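## Task

Put plate M06 down flat so it sits within the locators of plate nest N1, while plate M09 stays in plate nest N2 just as it is at the start. It only counts if the parts stay put without the robot holding them; finish by opening the hand and moving the gripper away.

## Robot and tools

ROBOT. Two six-joint xArm-style arms, left_arm and right_arm, each with a parallel two-finger gripper. Their bases in the scene frame: left_arm at (+0.027, +0.342, 0) m with quat_wxyz (+0.996, 0, 0, -0.087), roughly 10 degrees of yaw; right_arm at (-0.039, -0.379, 0) m with quat_wxyz (+1.000, 0, 0, +0.029). The idle arm may be parked out of the way.

FRAMES. The shared scene frame has its origin on the table top midway between the arms, +z up, +x pointing out over the table, and left_arm on the +y side. The names left and right do not refer to image sides. Each gripper has its own axes: fingers point along its +z, and they open and close along its y. The reported end_effector_position is the pinch point between closed pads, about 2 cm back from the fingertips; closing pushes the tips about 10 mm further along +z. Full opening is 84 mm. Grasp plates only across their width, on the body above the flange; a pad driven down onto a flange can jam and may not come free by opening.

execute_actions(actions). actions is a list of actions run in order; an empty list just returns state and images. Each action is a table of up to 15 rows, one row per 1/30 s step; if shorter, the last row repeats to fill 15 steps. Every row is one list of 14 numbers, each in [-1, 1], covering both arms even if only one moves: left_arm dx, dy, dz, rx, ry, rz, opening, then right_arm dx, dy, dz, rx, ry, rz, opening. The first six per arm are an offset, not a pose: a target relative to that gripper's measured pose at the start of the action (for the first action of a call, the last pose reported in this scene), expressed in the gripper's own axes. All rows of an action refer to that same start pose, not to the prior row. Scale: 1.0 equals 0.6 m of translation or 180 degrees of rotation; rx, ry, rz form a single rotation vector. Opening is absolute: +1 fully open (0.084 m), -1 closed.

Per-step clipping: each commanded pose is limited to 70 mm and 16 degrees from the measured pose, then damped IK drives the joints, favouring position over orientation. A distant target may need several actions; after an action the arm stops at its last clipped pose, so send the remainder next time. Elbows stop just short of straight.

move(target, speed, blocking). target is one 14-number row in the same layout and scale, offsets from the pose in the latest result that shows one, in gripper axes; openings are sent when the move starts. Each gripper travels a straight path; paths finish together, lasting 0.5 to 10 s (cut off at 10 s). Rotation takes the shorter way. speed is top speed in m/s, 0.002 to 0.5, default 0.25; turning is capped at twice that in rad/s. Paths ignore obstacles and the other arm, grippers lag and may overshoot speed, especially near full reach. With blocking=false the result comes after 0.5 s while motion continues; check with wait(0), and use wait or stop before sending further rows or moves. The result adds a move: line giving the ending (done, off_target, moving, held, fault) and limits (paced = pose clipped; held = a check blocked steps, after which the arm may speed up sharply), plus each gripper's distance from its target. If only one arm is named, the other finished fine.

wait(seconds): 0 to 10 s, arms keep their last command; returns early if a running move ends. stop(): brakes a running move; needs room, fingers keep moving. zoom_image(camera, region): region [x0, y0, x1, y1] in pixels, origin top-left, at most 504 by 504. Cameras, each 896x504: cam_head_left, cam_head_right, cam_high, cam_low, cam_left_wrist, cam_right_wrist. read_manual(section): only "licences". finished_scene(scene): ends the current scene by number after the last command has been held; irreversible. Answering without a tool call ends everything.

RESULTS. Per arm: gripper position (m), quat_wxyz, linear and angular velocity, all in the scene frame; printed positions can be off, more so at long reach. Hand target lines show where the controller is now driving each gripper. grip_measured is the measured finger opening on the command scale. A pose unreachable line means the clearance check altered or blocked that arm's command. Joint torques are total drive output with per-arm offset, scale and noise, nonzero in free air. MOTOR HOT appears from 65 °C; at 80 °C that arm is braked until cool (OVER-TEMPERATURE FAULT). Holding loads, even idle, heats motors.

GRIPPING. To hold, keep commanding an opening clearly below grip_measured; the bigger the gap, the harder the squeeze (about 24 N per pad, up to roughly 6 cm wide parts). Re-sending grip_measured still presses lightly. Fast closing can squeeze too hard. Held parts may occasionally be tugged.

LIMITS. Joint ranges (rad): waist and forearm roll and wrist roll -6.283 to 6.283, shoulder -2.059 to 2.094, elbow -3.927 to 0.192, wrist pitch -1.693 to 3.142. Load limits (N m): waist 43.5, shoulder 43.5, elbow 26.1, forearm roll 26.1, wrist pitch 17.4, wrist roll 17.4, including held weight. Hitting one triggers a torque fault: the arm backs off a joint, sits for 10 s and drops the rest of the call.

CAUTIONS. Against something rigid the push keeps rising while the hand is short of its target; zero offsets don't relieve it, only retreating does. Faster contact and targets further past contact press harder. To keep an arm still, send the offset back to its desired pose in the first call of a reply, zeros afterwards, and always its intended opening. Never let the arms collide or press each other, never push parts off the table, and avoid drops, slips and slams.

Each tool is called after ">>>" in YAML: its name, and indented under it one key for each argument.

## Session

>>> execute_actions:
  actions: []

Scene clock: 0.00 s.
left_arm: end_effector_position=(+0.1036, +0.6636, +0.3577) grip_measured=+1.00 end_effector_quat_wxyz=(-0.273, +0.669, +0.486, -0.492) end_effector_velocity=(+0.000, -0.000, -0.000) end_effector_angular_velocity=(-0.000, -0.002, +0.001) | right_arm: end_effector_position=(+0.3598, -0.3555, +0.2500) grip_measured=+1.00 end_effector_quat_wxyz=(+0.001, +1.000, +0.029, +0.000) end_effector_velocity=(+0.000, -0.000, +0.000) end_effector_angular_velocity=(+0.000, -0.001, -0.001)
Joint positions: left_arm=[ 0.962  0.057 -1.271  0.762  2.163 -0.365  0.084] | right_arm=[ 0.003 -0.267 -0.927 -0.002  1.193  0.002  0.084]
Joint velocities: left_arm=[ 0.    -0.    -0.001 -0.002 -0.    -0.001 -0.   ] | right_arm=[-0.001  0.    -0.    -0.    -0.     0.    -0.   ]
Joint torques (N m, as the arm reports them, + toward a larger angle): no reading
Hand target (left_arm): +0.104, +0.664, +0.358; -0.273, +0.669, +0.486, -0.492
Hand target (right_arm): +0.360, -0.355, +0.250; +0.001, +1.000, +0.029, +0.000

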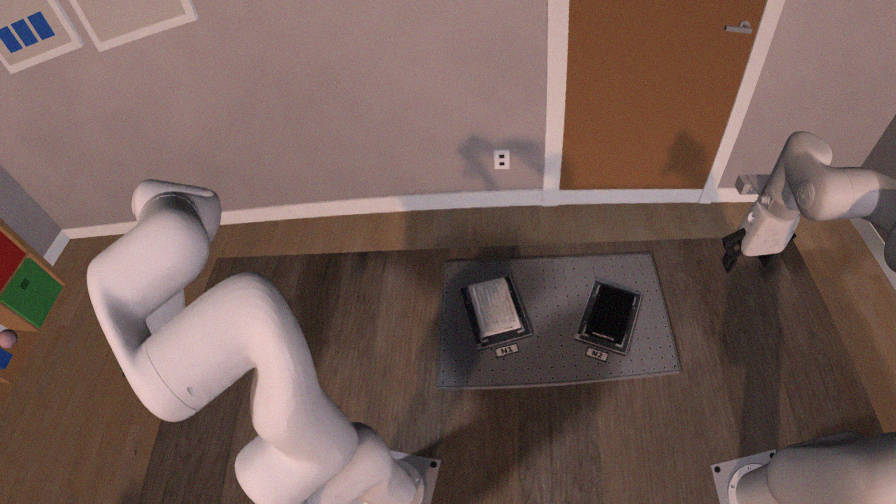

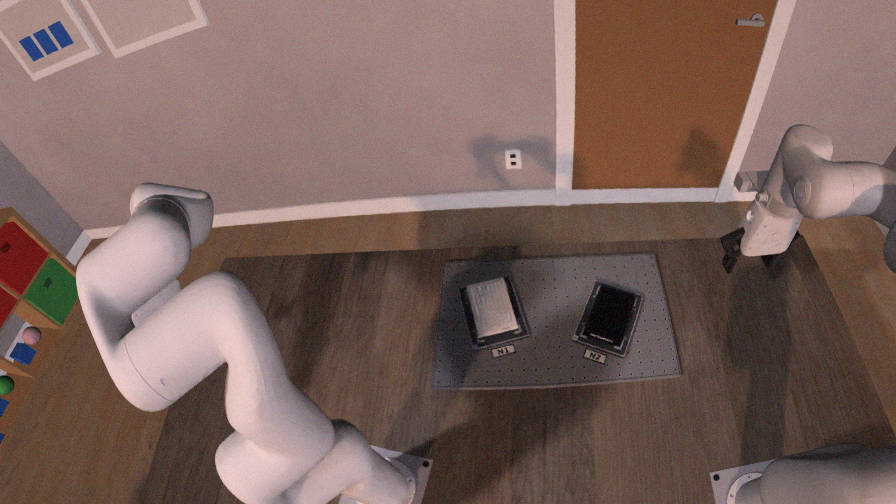

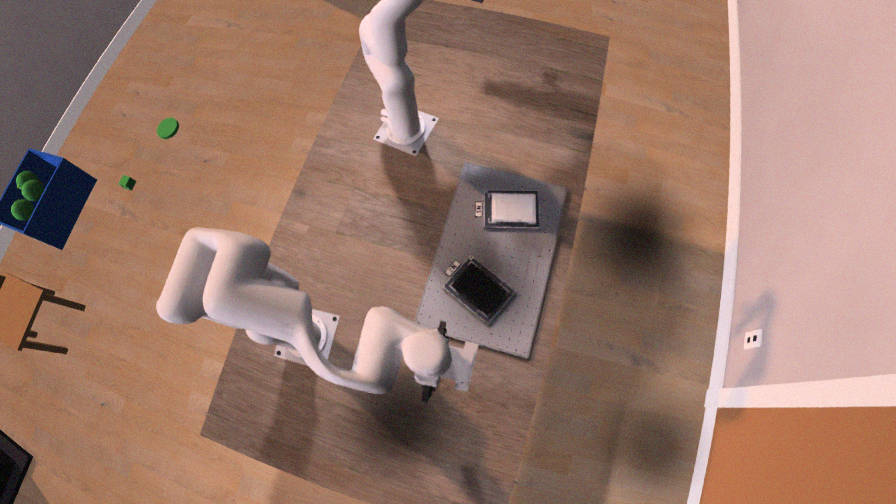

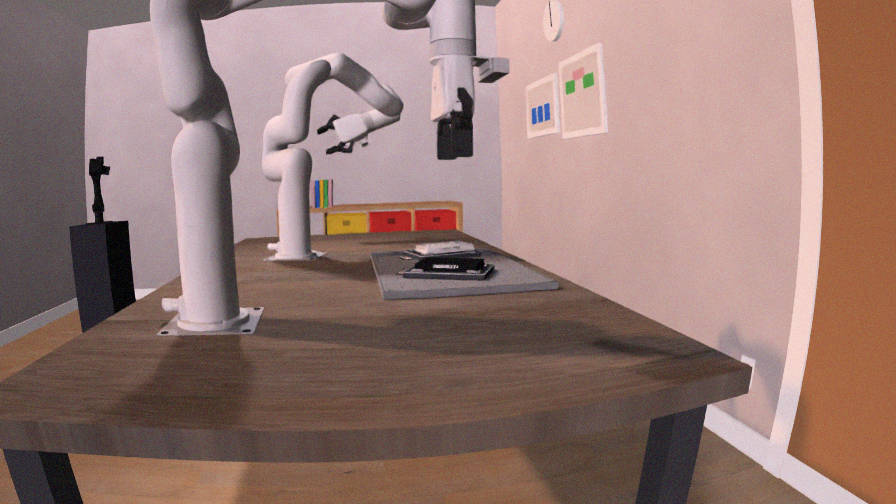

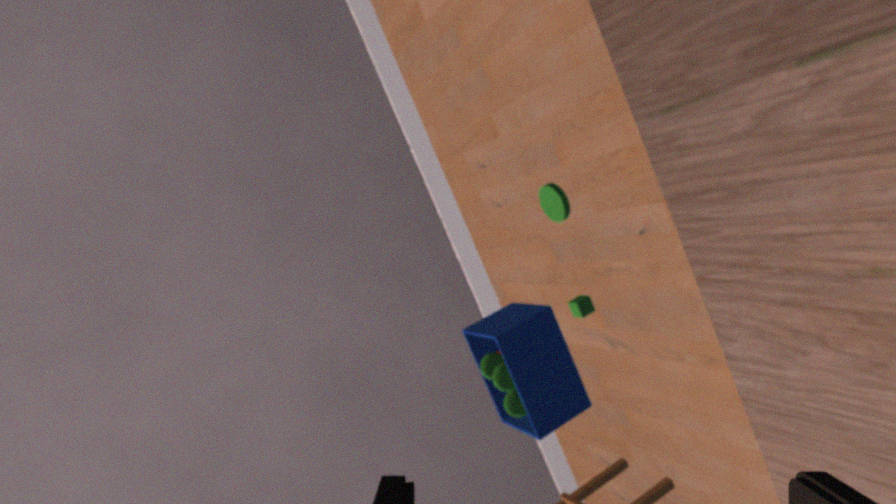

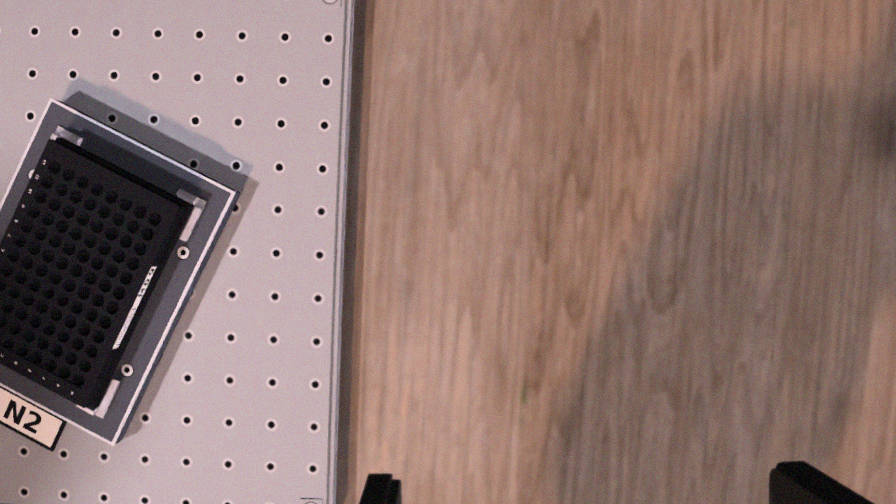

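>>> zoom_image:
  camera: "cam_high"
  region: [440,160,600,260]

>>> zoom_image:
  camera: "cam_head_left"
  region: [430,250,690,390]

>>> zoom_image:
  camera: "cam_low"
  region: [370,220,570,310]

Region (440, 160, 600, 260) of cam_high's 896x504 image, scaled by 3.150, with more detail than that image has; it fills the top 315 rows of this view, and the rest is white.

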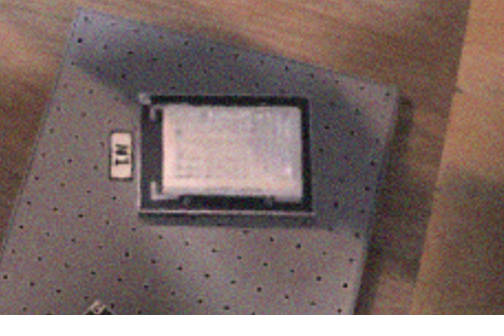

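Region (430, 250, 690, 390) of cam_head_left's 896x504 image, scaled by 1.938, with more detail than that image has; it fills the top 271 rows of this view, and the rest is white.

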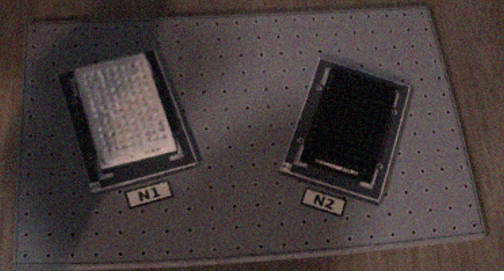

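Region (370, 220, 570, 310) of cam_low's 896x504 image, scaled by 2.520, with more detail than that image has; it fills the top 227 rows of this view, and the rest is white.

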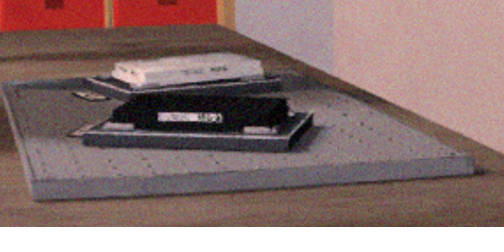

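>>> move:
  target: [-0.718,0.598,-0.249,-0.196,0.353,0.349,1,0,0,0,0,0,0,1]

Scene clock: 27.83 s.
left_arm: end_effector_position=(+0.3616, +0.1484, +0.2814) grip_measured=+1.00 end_effector_quat_wxyz=(+0.001, +1.000, +0.001, +0.001) end_effector_velocity=(+0.001, -0.001, +0.000) end_effector_angular_velocity=(-0.001, -0.003, -0.000) | right_arm: end_effector_position=(+0.3598, -0.3555, +0.2500) grip_measured=+1.00 end_effector_quat_wxyz=(+0.001, +1.000, +0.029, +0.000) end_effector_velocity=(-0.000, -0.000, -0.000) end_effector_angular_velocity=(-0.000, +0.000, -0.001)
Joint positions: left_arm=[-0.349 -0.33  -0.959 -0.001  1.285 -0.527  0.084] | right_arm=[ 0.003 -0.267 -0.927 -0.002  1.193  0.002  0.084]
Joint velocities: left_arm=[-0.001  0.001 -0.001  0.001 -0.003 -0.001 -0.   ] | right_arm=[ 0.     0.     0.    -0.    -0.     0.001  0.   ]
Joint torques (N m, as the arm reports them, + toward a larger angle): left_arm=[  0.49 -19.3  -13.27  -1.05  -1.22   0.22] | right_arm=[ -0.13  -9.94 -15.08  -0.82  -2.07   0.07]
Hand target (left_arm): +0.362, +0.148, +0.281; +0.001, +1.000, +0.001, +0.001
Hand target (right_arm): +0.360, -0.355, +0.250; +0.001, +1.000, +0.029, +0.000
Off the commanded pose (left_arm): 0.003 m, 0 deg.
Off the commanded pose (right_arm): 0.000 m, 0 deg.
move: done

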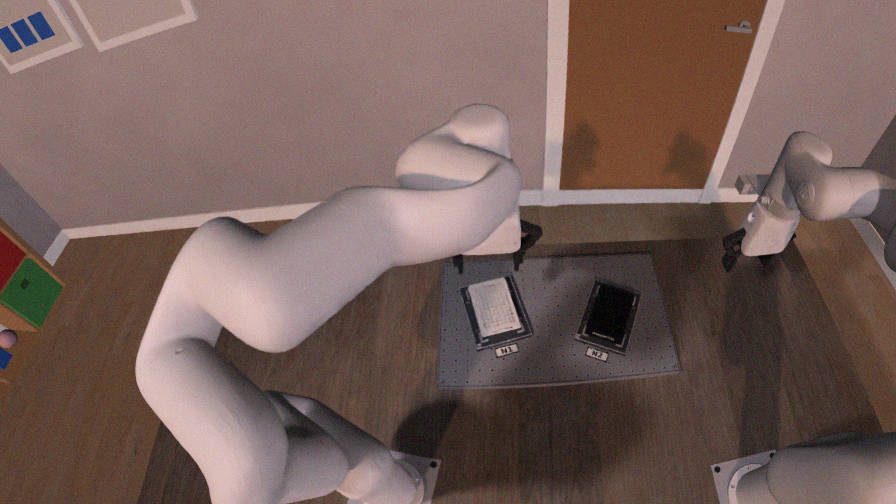

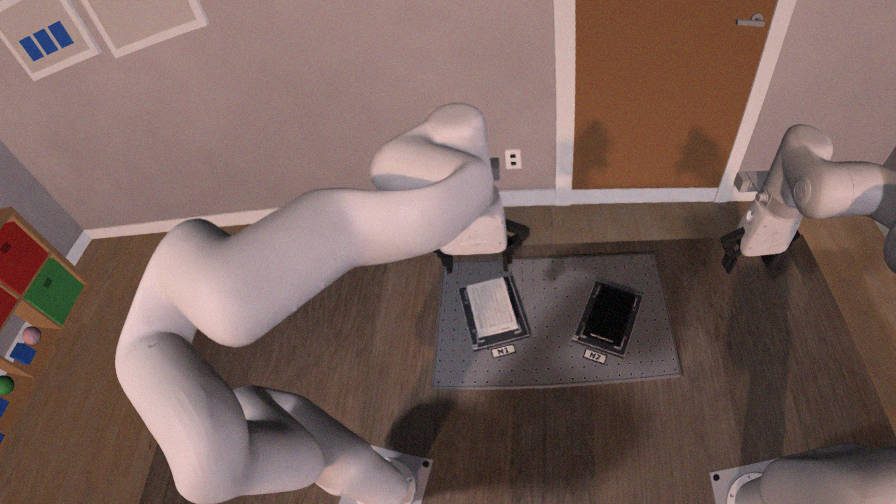

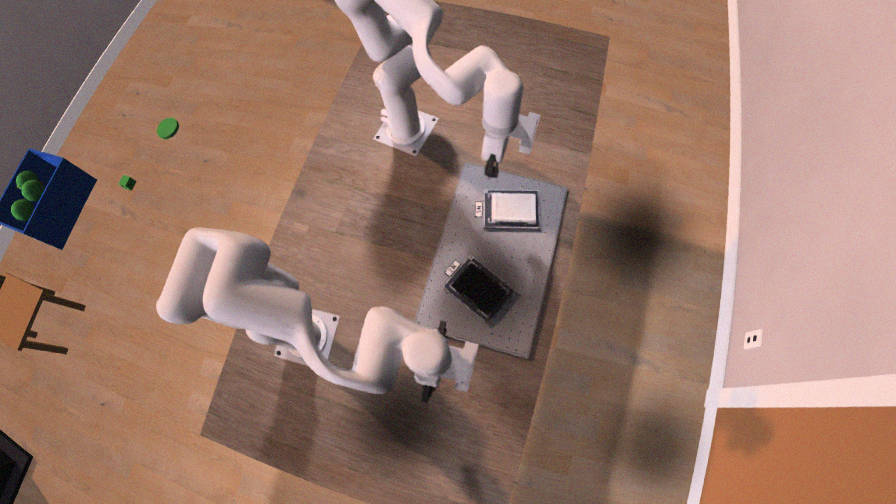

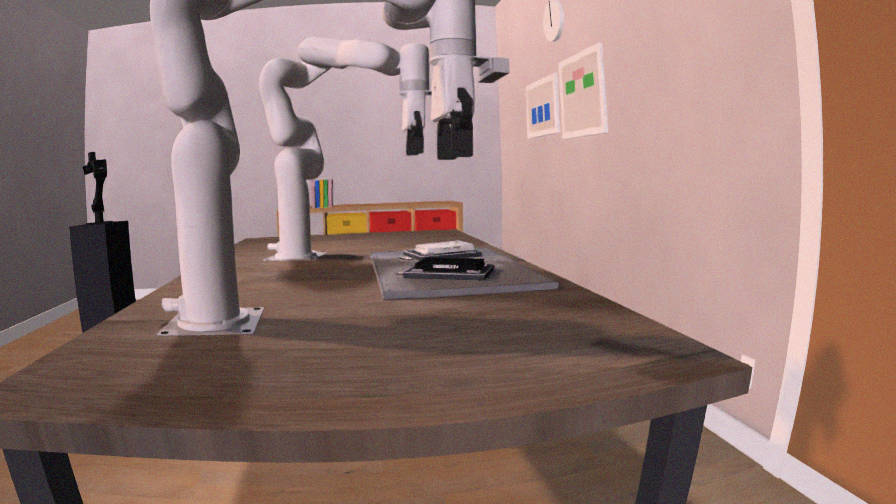

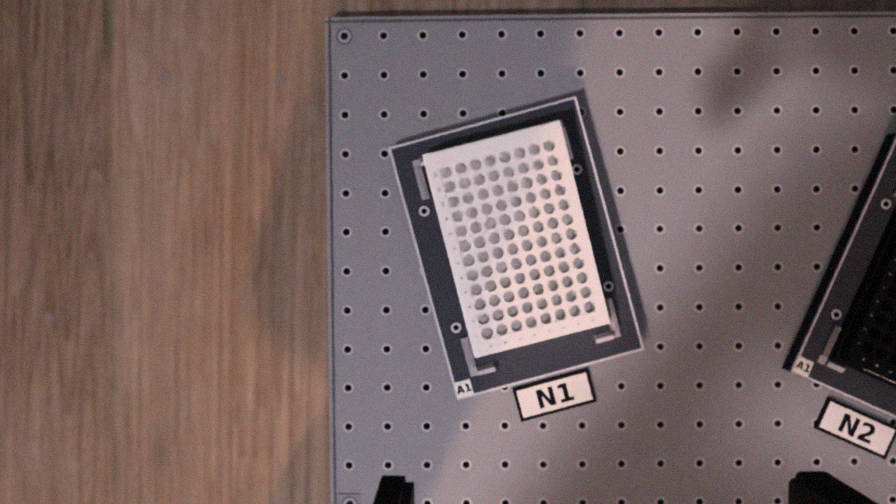

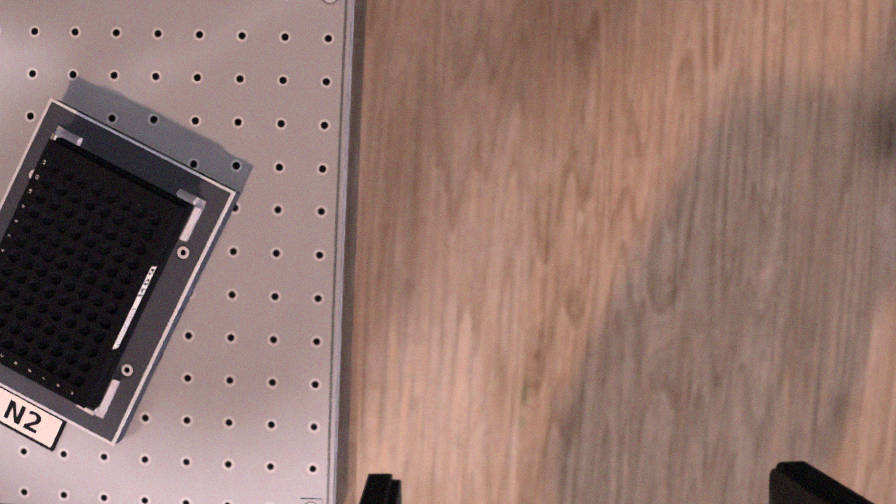

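>>> zoom_image:
  camera: "cam_left_wrist"
  region: [340,70,700,430]

Region (340, 70, 700, 430) of cam_left_wrist's 896x504 image, scaled by 1.400, with more detail than that image has.

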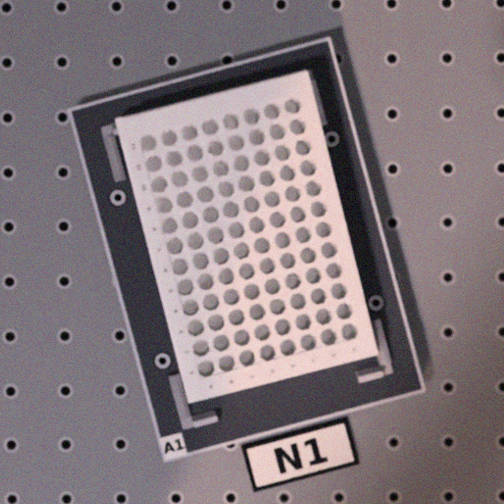

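>>> move:
  target: [0.125,0.014,0.27,0,0,-0.083,1,0,0,0,0,0,0,1]

>>> zoom_image:
  camera: "cam_low"
  region: [380,150,540,290]

Scene clock: 40.07 s.
left_arm: end_effector_position=(+0.4368, +0.1393, +0.1200) grip_measured=+1.00 end_effector_quat_wxyz=(+0.002, +0.991, +0.131, +0.002) end_effector_velocity=(-0.004, +0.002, -0.006) end_effector_angular_velocity=(+0.006, +0.012, +0.000) | right_arm: end_effector_position=(+0.3598, -0.3555, +0.2500) grip_measured=+1.00 end_effector_quat_wxyz=(+0.001, +1.000, +0.029, +0.000) end_effector_velocity=(-0.000, -0.000, -0.000) end_effector_angular_velocity=(-0.000, +0.001, -0.001)
Joint positions: left_arm=[-0.284  0.077 -0.902 -0.002  0.82  -0.72   0.084] | right_arm=[ 0.003 -0.267 -0.927 -0.002  1.193  0.002  0.084]
Joint velocities: left_arm=[ 0.     0.007  0.008  0.    -0.    -0.    -0.   ] | right_arm=[-0.001  0.     0.001 -0.    -0.     0.001 -0.   ]
Joint torques (N m, as the arm reports them, + toward a larger angle): left_arm=[  0.72 -27.59 -11.95  -0.76  -1.11   0.14] | right_arm=[  0.02 -10.18 -14.66  -0.56  -1.92   0.08]
Hand target (left_arm): +0.437, +0.139, +0.119; +0.002, +0.991, +0.131, +0.001
Hand target (right_arm): +0.360, -0.355, +0.250; +0.001, +1.000, +0.029, +0.000
Off the commanded pose (left_arm): 0.001 m, 0 deg.
Off the commanded pose (right_arm): 0.000 m, 0 deg.
move: done

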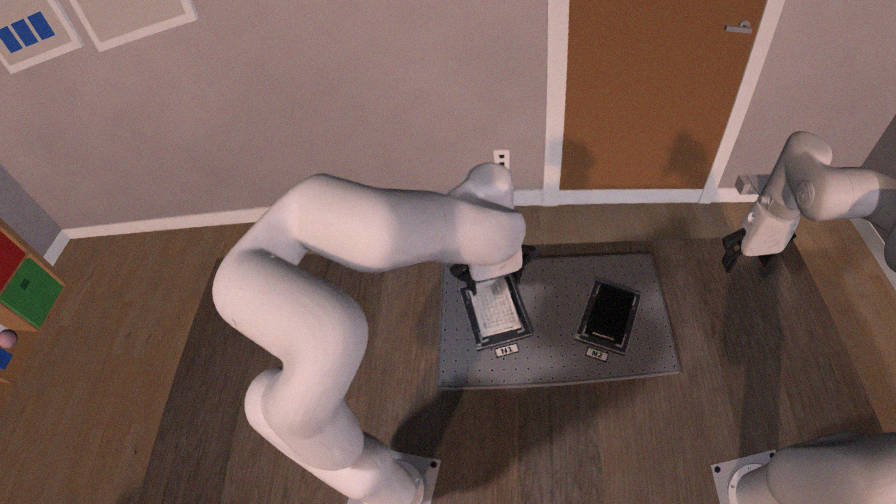

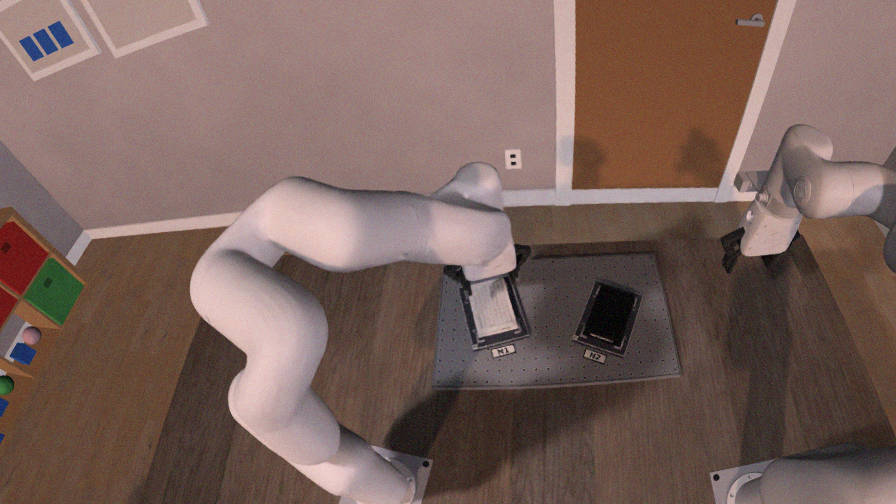

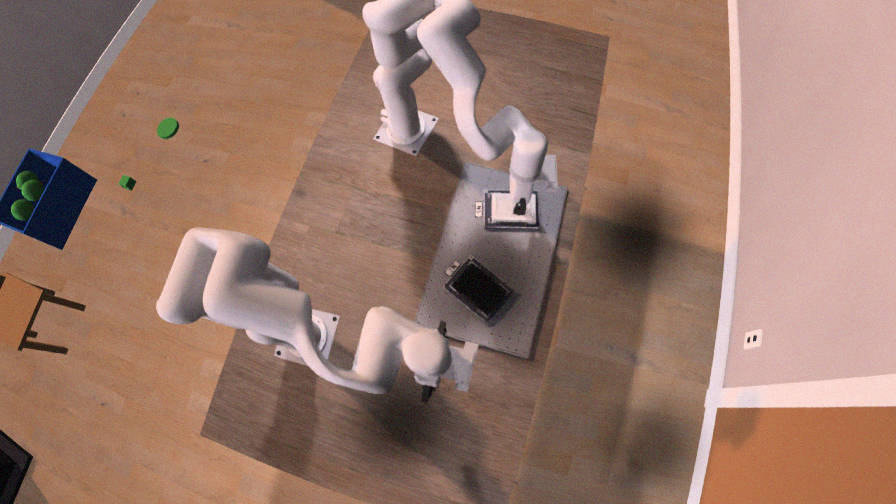

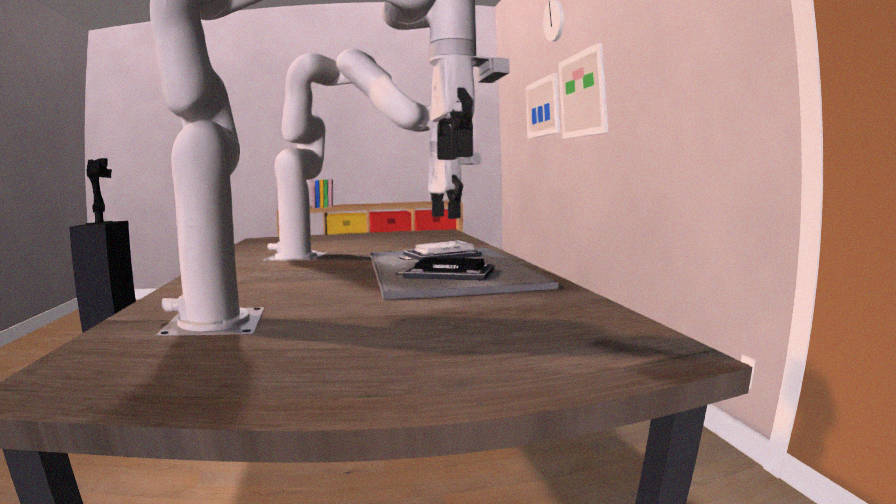

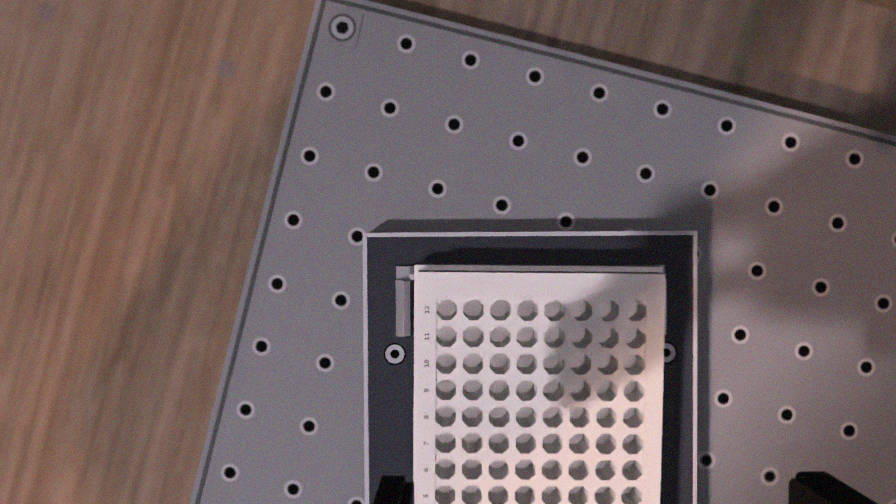

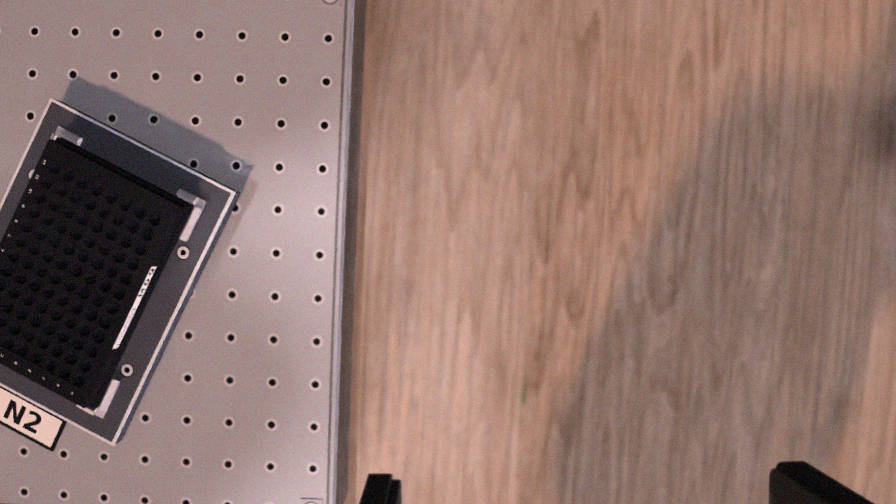

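Region (380, 150, 540, 290) of cam_low's 896x504 image, scaled by 3.150, with more detail than that image has; it fills the top 441 rows of this view, and the rest is white.

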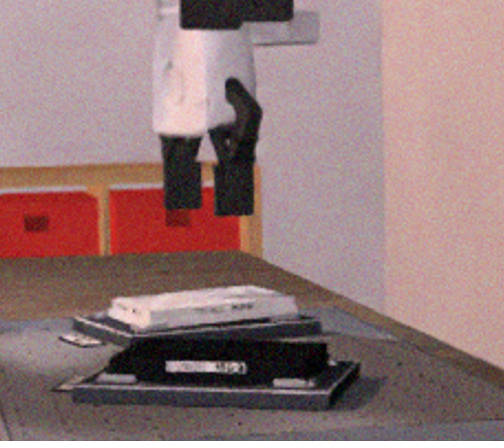

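>>> move:
  target: [0.145,-0.003,0.075,0,0,0,-1,0,0,0,0,0,0,1]

>>> zoom_image:
  camera: "cam_low"
  region: [400,200,500,270]

>>> zoom_image:
  camera: "cam_high"
  region: [470,150,590,250]

Scene clock: 58.07 s.
left_arm: end_effector_position=(+0.5204, +0.1633, +0.0753) grip_measured=-1.00 end_effector_quat_wxyz=(+0.002, +0.991, +0.131, +0.002) end_effector_velocity=(-0.002, +0.002, -0.004) end_effector_angular_velocity=(+0.002, +0.009, +0.001) | right_arm: end_effector_position=(+0.3598, -0.3555, +0.2500) grip_measured=+1.00 end_effector_quat_wxyz=(+0.001, +1.000, +0.029, +0.000) end_effector_velocity=(+0.000, -0.000, +0.000) end_effector_angular_velocity=(+0.000, -0.000, -0.001)
Joint positions: left_arm=[-0.172  0.36  -1.143 -0.003  0.778 -0.607  0.   ] | right_arm=[ 0.003 -0.267 -0.927 -0.002  1.193  0.002  0.084]
Joint velocities: left_arm=[ 0.003  0.005  0.003 -0.002  0.002  0.004  0.   ] | right_arm=[-0.     0.    -0.     0.     0.     0.001  0.   ]
Joint torques (N m, as the arm reports them, + toward a larger angle): left_arm=[  0.41 -34.15 -11.63  -0.74  -1.13   0.16] | right_arm=[ -0.5   -9.95 -14.78  -0.94  -1.91  -0.01]
Hand target (left_arm): +0.520, +0.163, +0.075; +0.002, +0.991, +0.131, +0.002
Hand target (right_arm): +0.360, -0.355, +0.250; +0.001, +1.000, +0.029, +0.000
Off the commanded pose (left_arm): 0.000 m, 0 deg.
Off the commanded pose (right_arm): 0.000 m, 0 deg.
move: done

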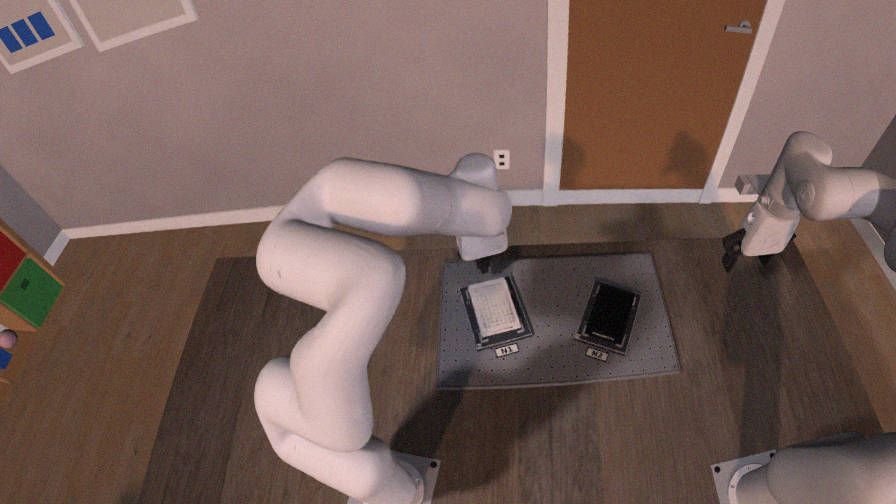

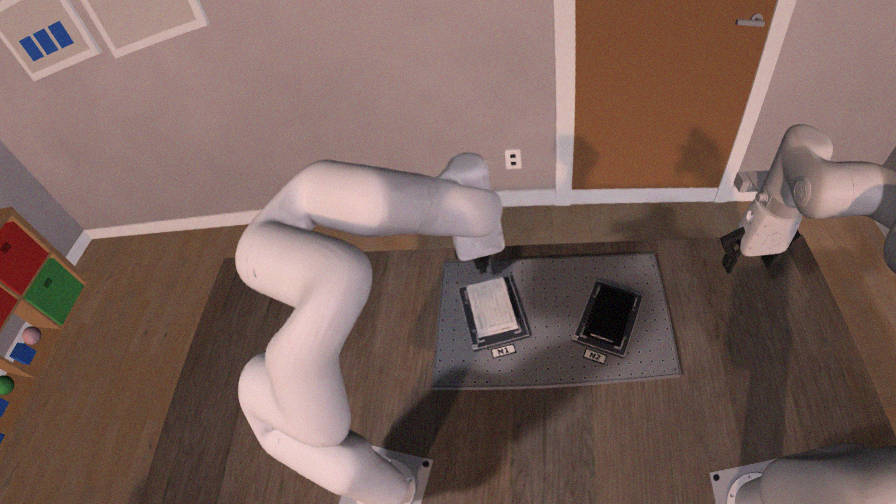

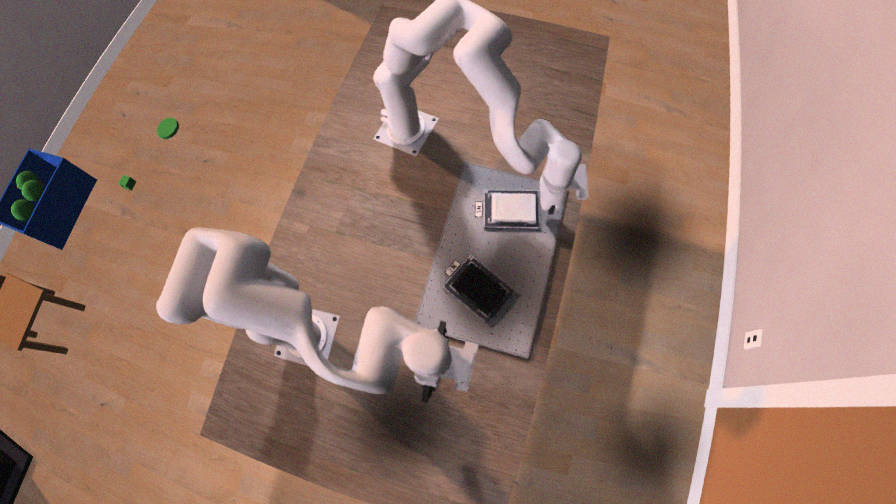

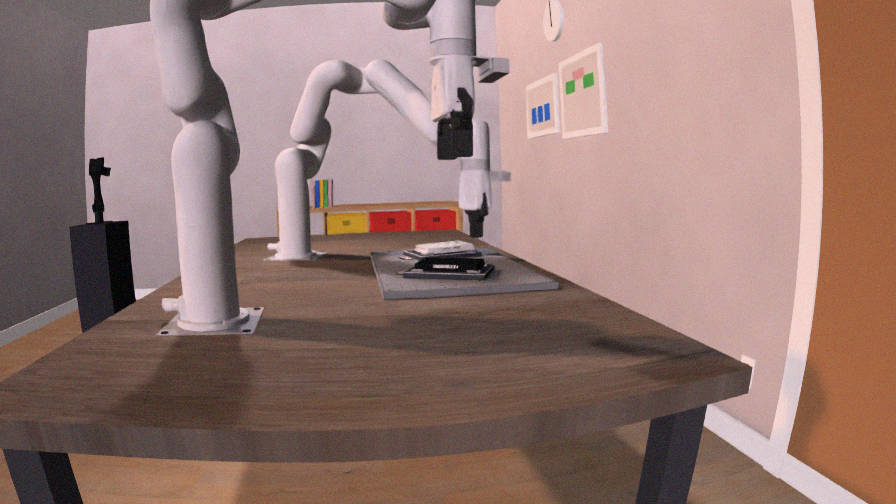

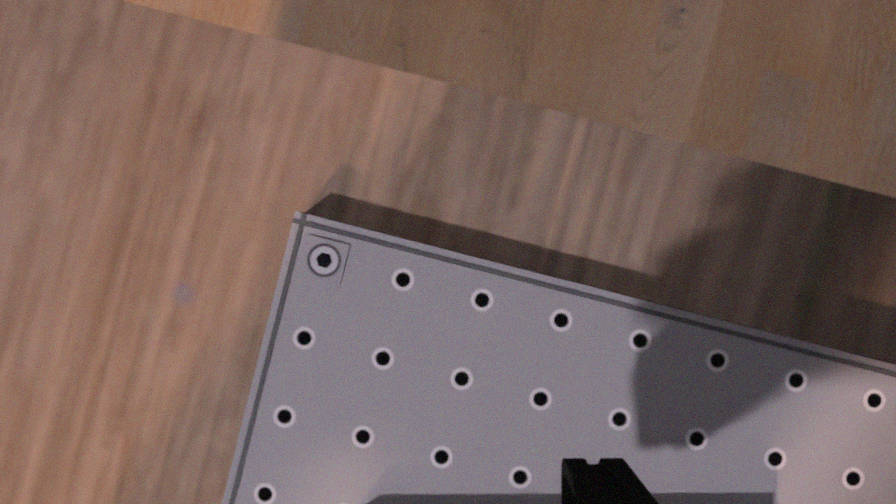

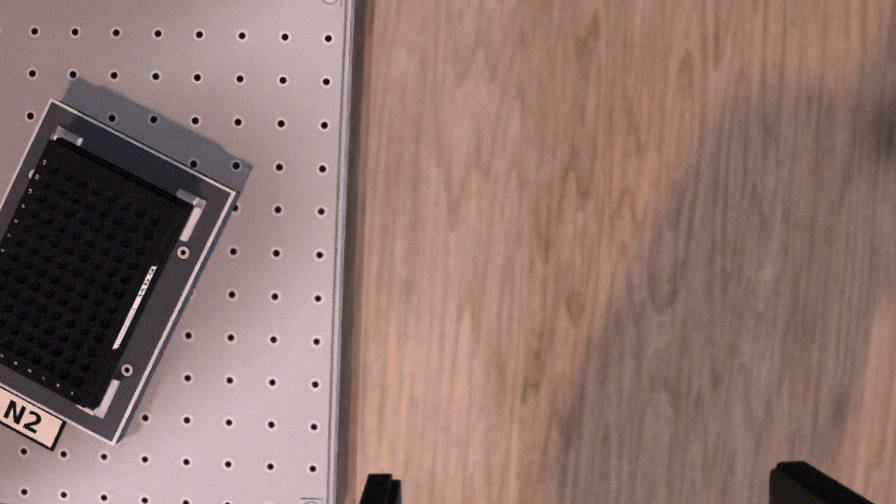

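Region (400, 200, 500, 270) of cam_low's 896x504 image, scaled by 5.040, with more detail than that image has; it fills the top 353 rows of this view, and the rest is white.

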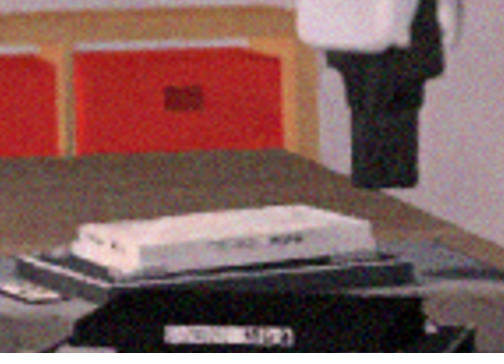

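Region (470, 150, 590, 250) of cam_high's 896x504 image, scaled by 4.200, with more detail than that image has.

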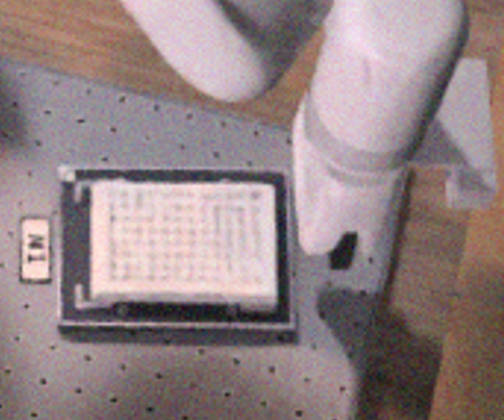

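>>> move:
  target: [0,0,0.039,0,0,0,-1,0,0,0,0,0,0,1]
  speed: 0.03

>>> zoom_image:
  camera: "cam_low"
  region: [400,200,500,270]

Scene clock: 65.50 s.
left_arm: end_effector_position=(+0.5205, +0.1631, +0.0520) grip_measured=-1.00 end_effector_quat_wxyz=(+0.002, +0.991, +0.131, +0.002) end_effector_velocity=(+0.003, -0.001, +0.003) end_effector_angular_velocity=(-0.002, -0.007, -0.001) | right_arm: end_effector_position=(+0.3598, -0.3555, +0.2500) grip_measured=+1.00 end_effector_quat_wxyz=(+0.001, +1.000, +0.029, +0.000) end_effector_velocity=(+0.000, +0.000, +0.000) end_effector_angular_velocity=(+0.001, -0.000, +0.002)
Joint positions: left_arm=[-0.172  0.406 -1.133 -0.003  0.722 -0.606  0.   ] | right_arm=[ 0.003 -0.267 -0.927 -0.002  1.193  0.002  0.084]
Joint velocities: left_arm=[ 0.    -0.002 -0.004  0.001 -0.001  0.001  0.   ] | right_arm=[ 0.001 -0.    -0.     0.001 -0.    -0.001 -0.   ]
Joint torques (N m, as the arm reports them, + toward a larger angle): left_arm=[  0.68 -35.16 -11.49  -1.11  -1.06   0.23] | right_arm=[ -0.07  -9.68 -14.95  -0.88  -1.89   0.05]
Hand target (left_arm): +0.520, +0.163, +0.052; +0.002, +0.991, +0.131, +0.002
Hand target (right_arm): +0.360, -0.355, +0.250; +0.001, +1.000, +0.029, +0.000
Off the commanded pose (left_arm): 0.000 m, 0 deg.
Off the commanded pose (right_arm): 0.000 m, 0 deg.
move: done

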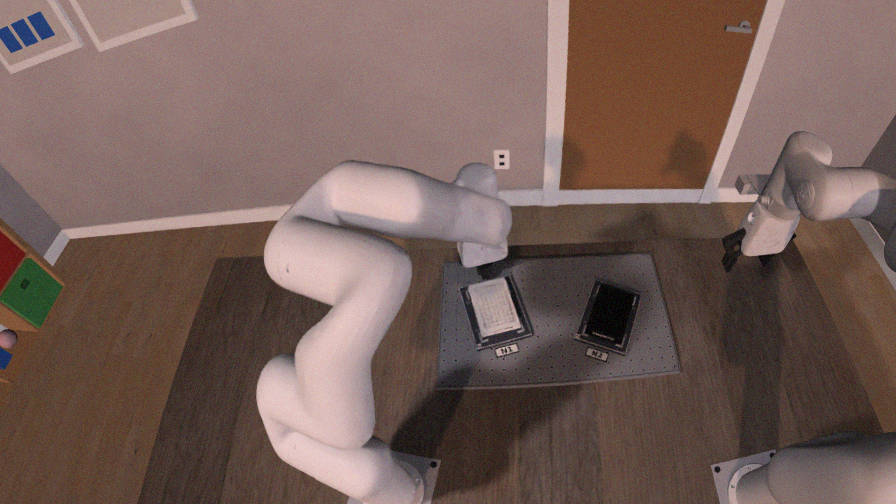

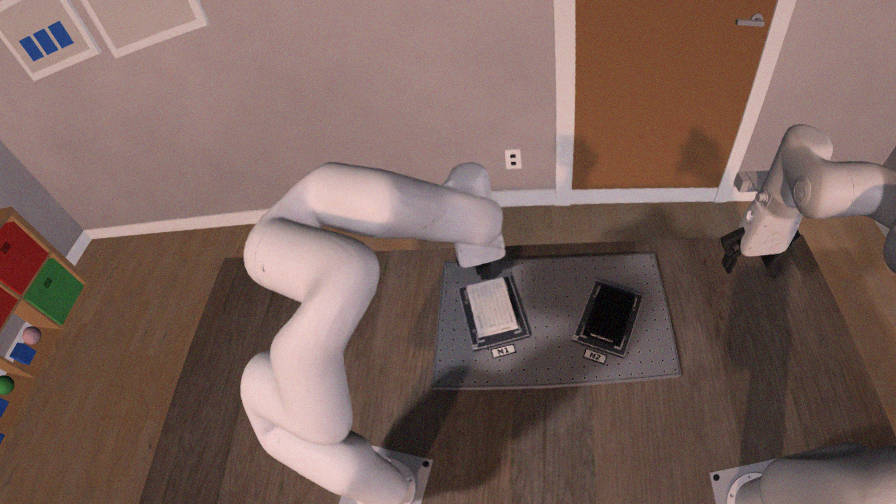

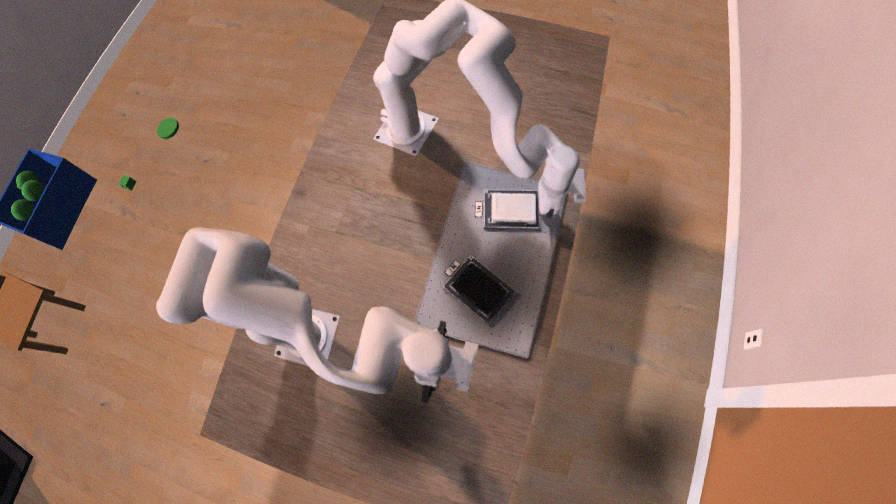

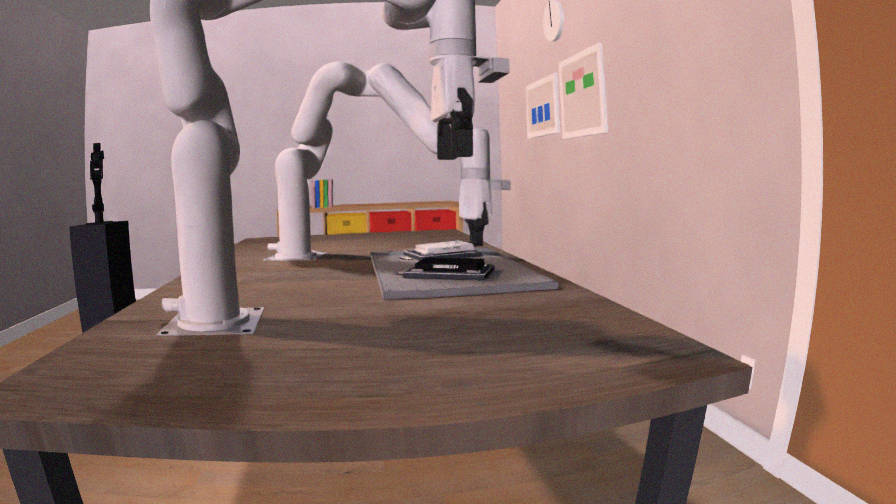

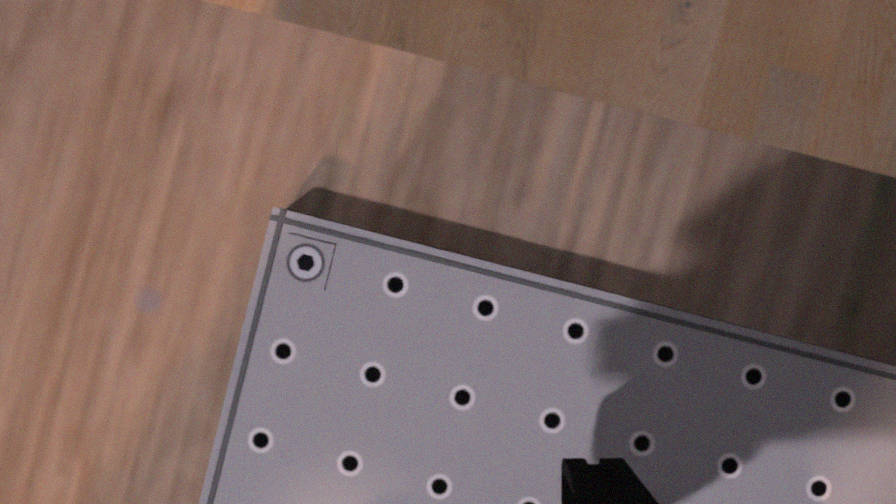

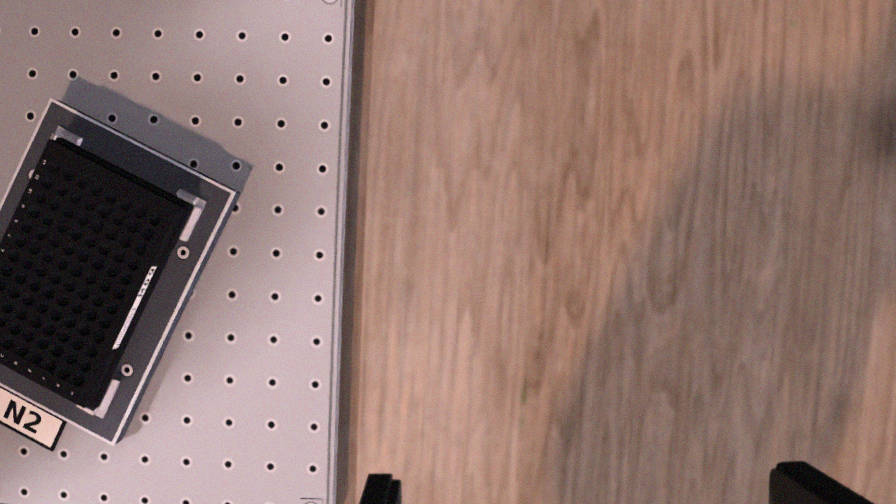

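Region (400, 200, 500, 270) of cam_low's 896x504 image, scaled by 5.040, with more detail than that image has; it fills the top 353 rows of this view, and the rest is white.

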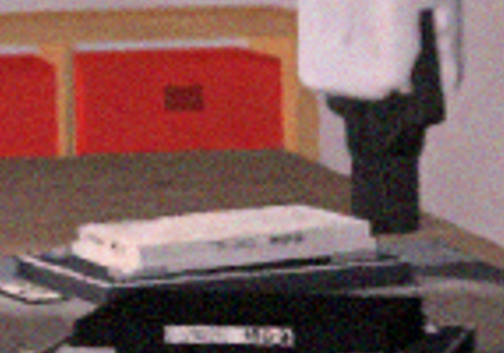

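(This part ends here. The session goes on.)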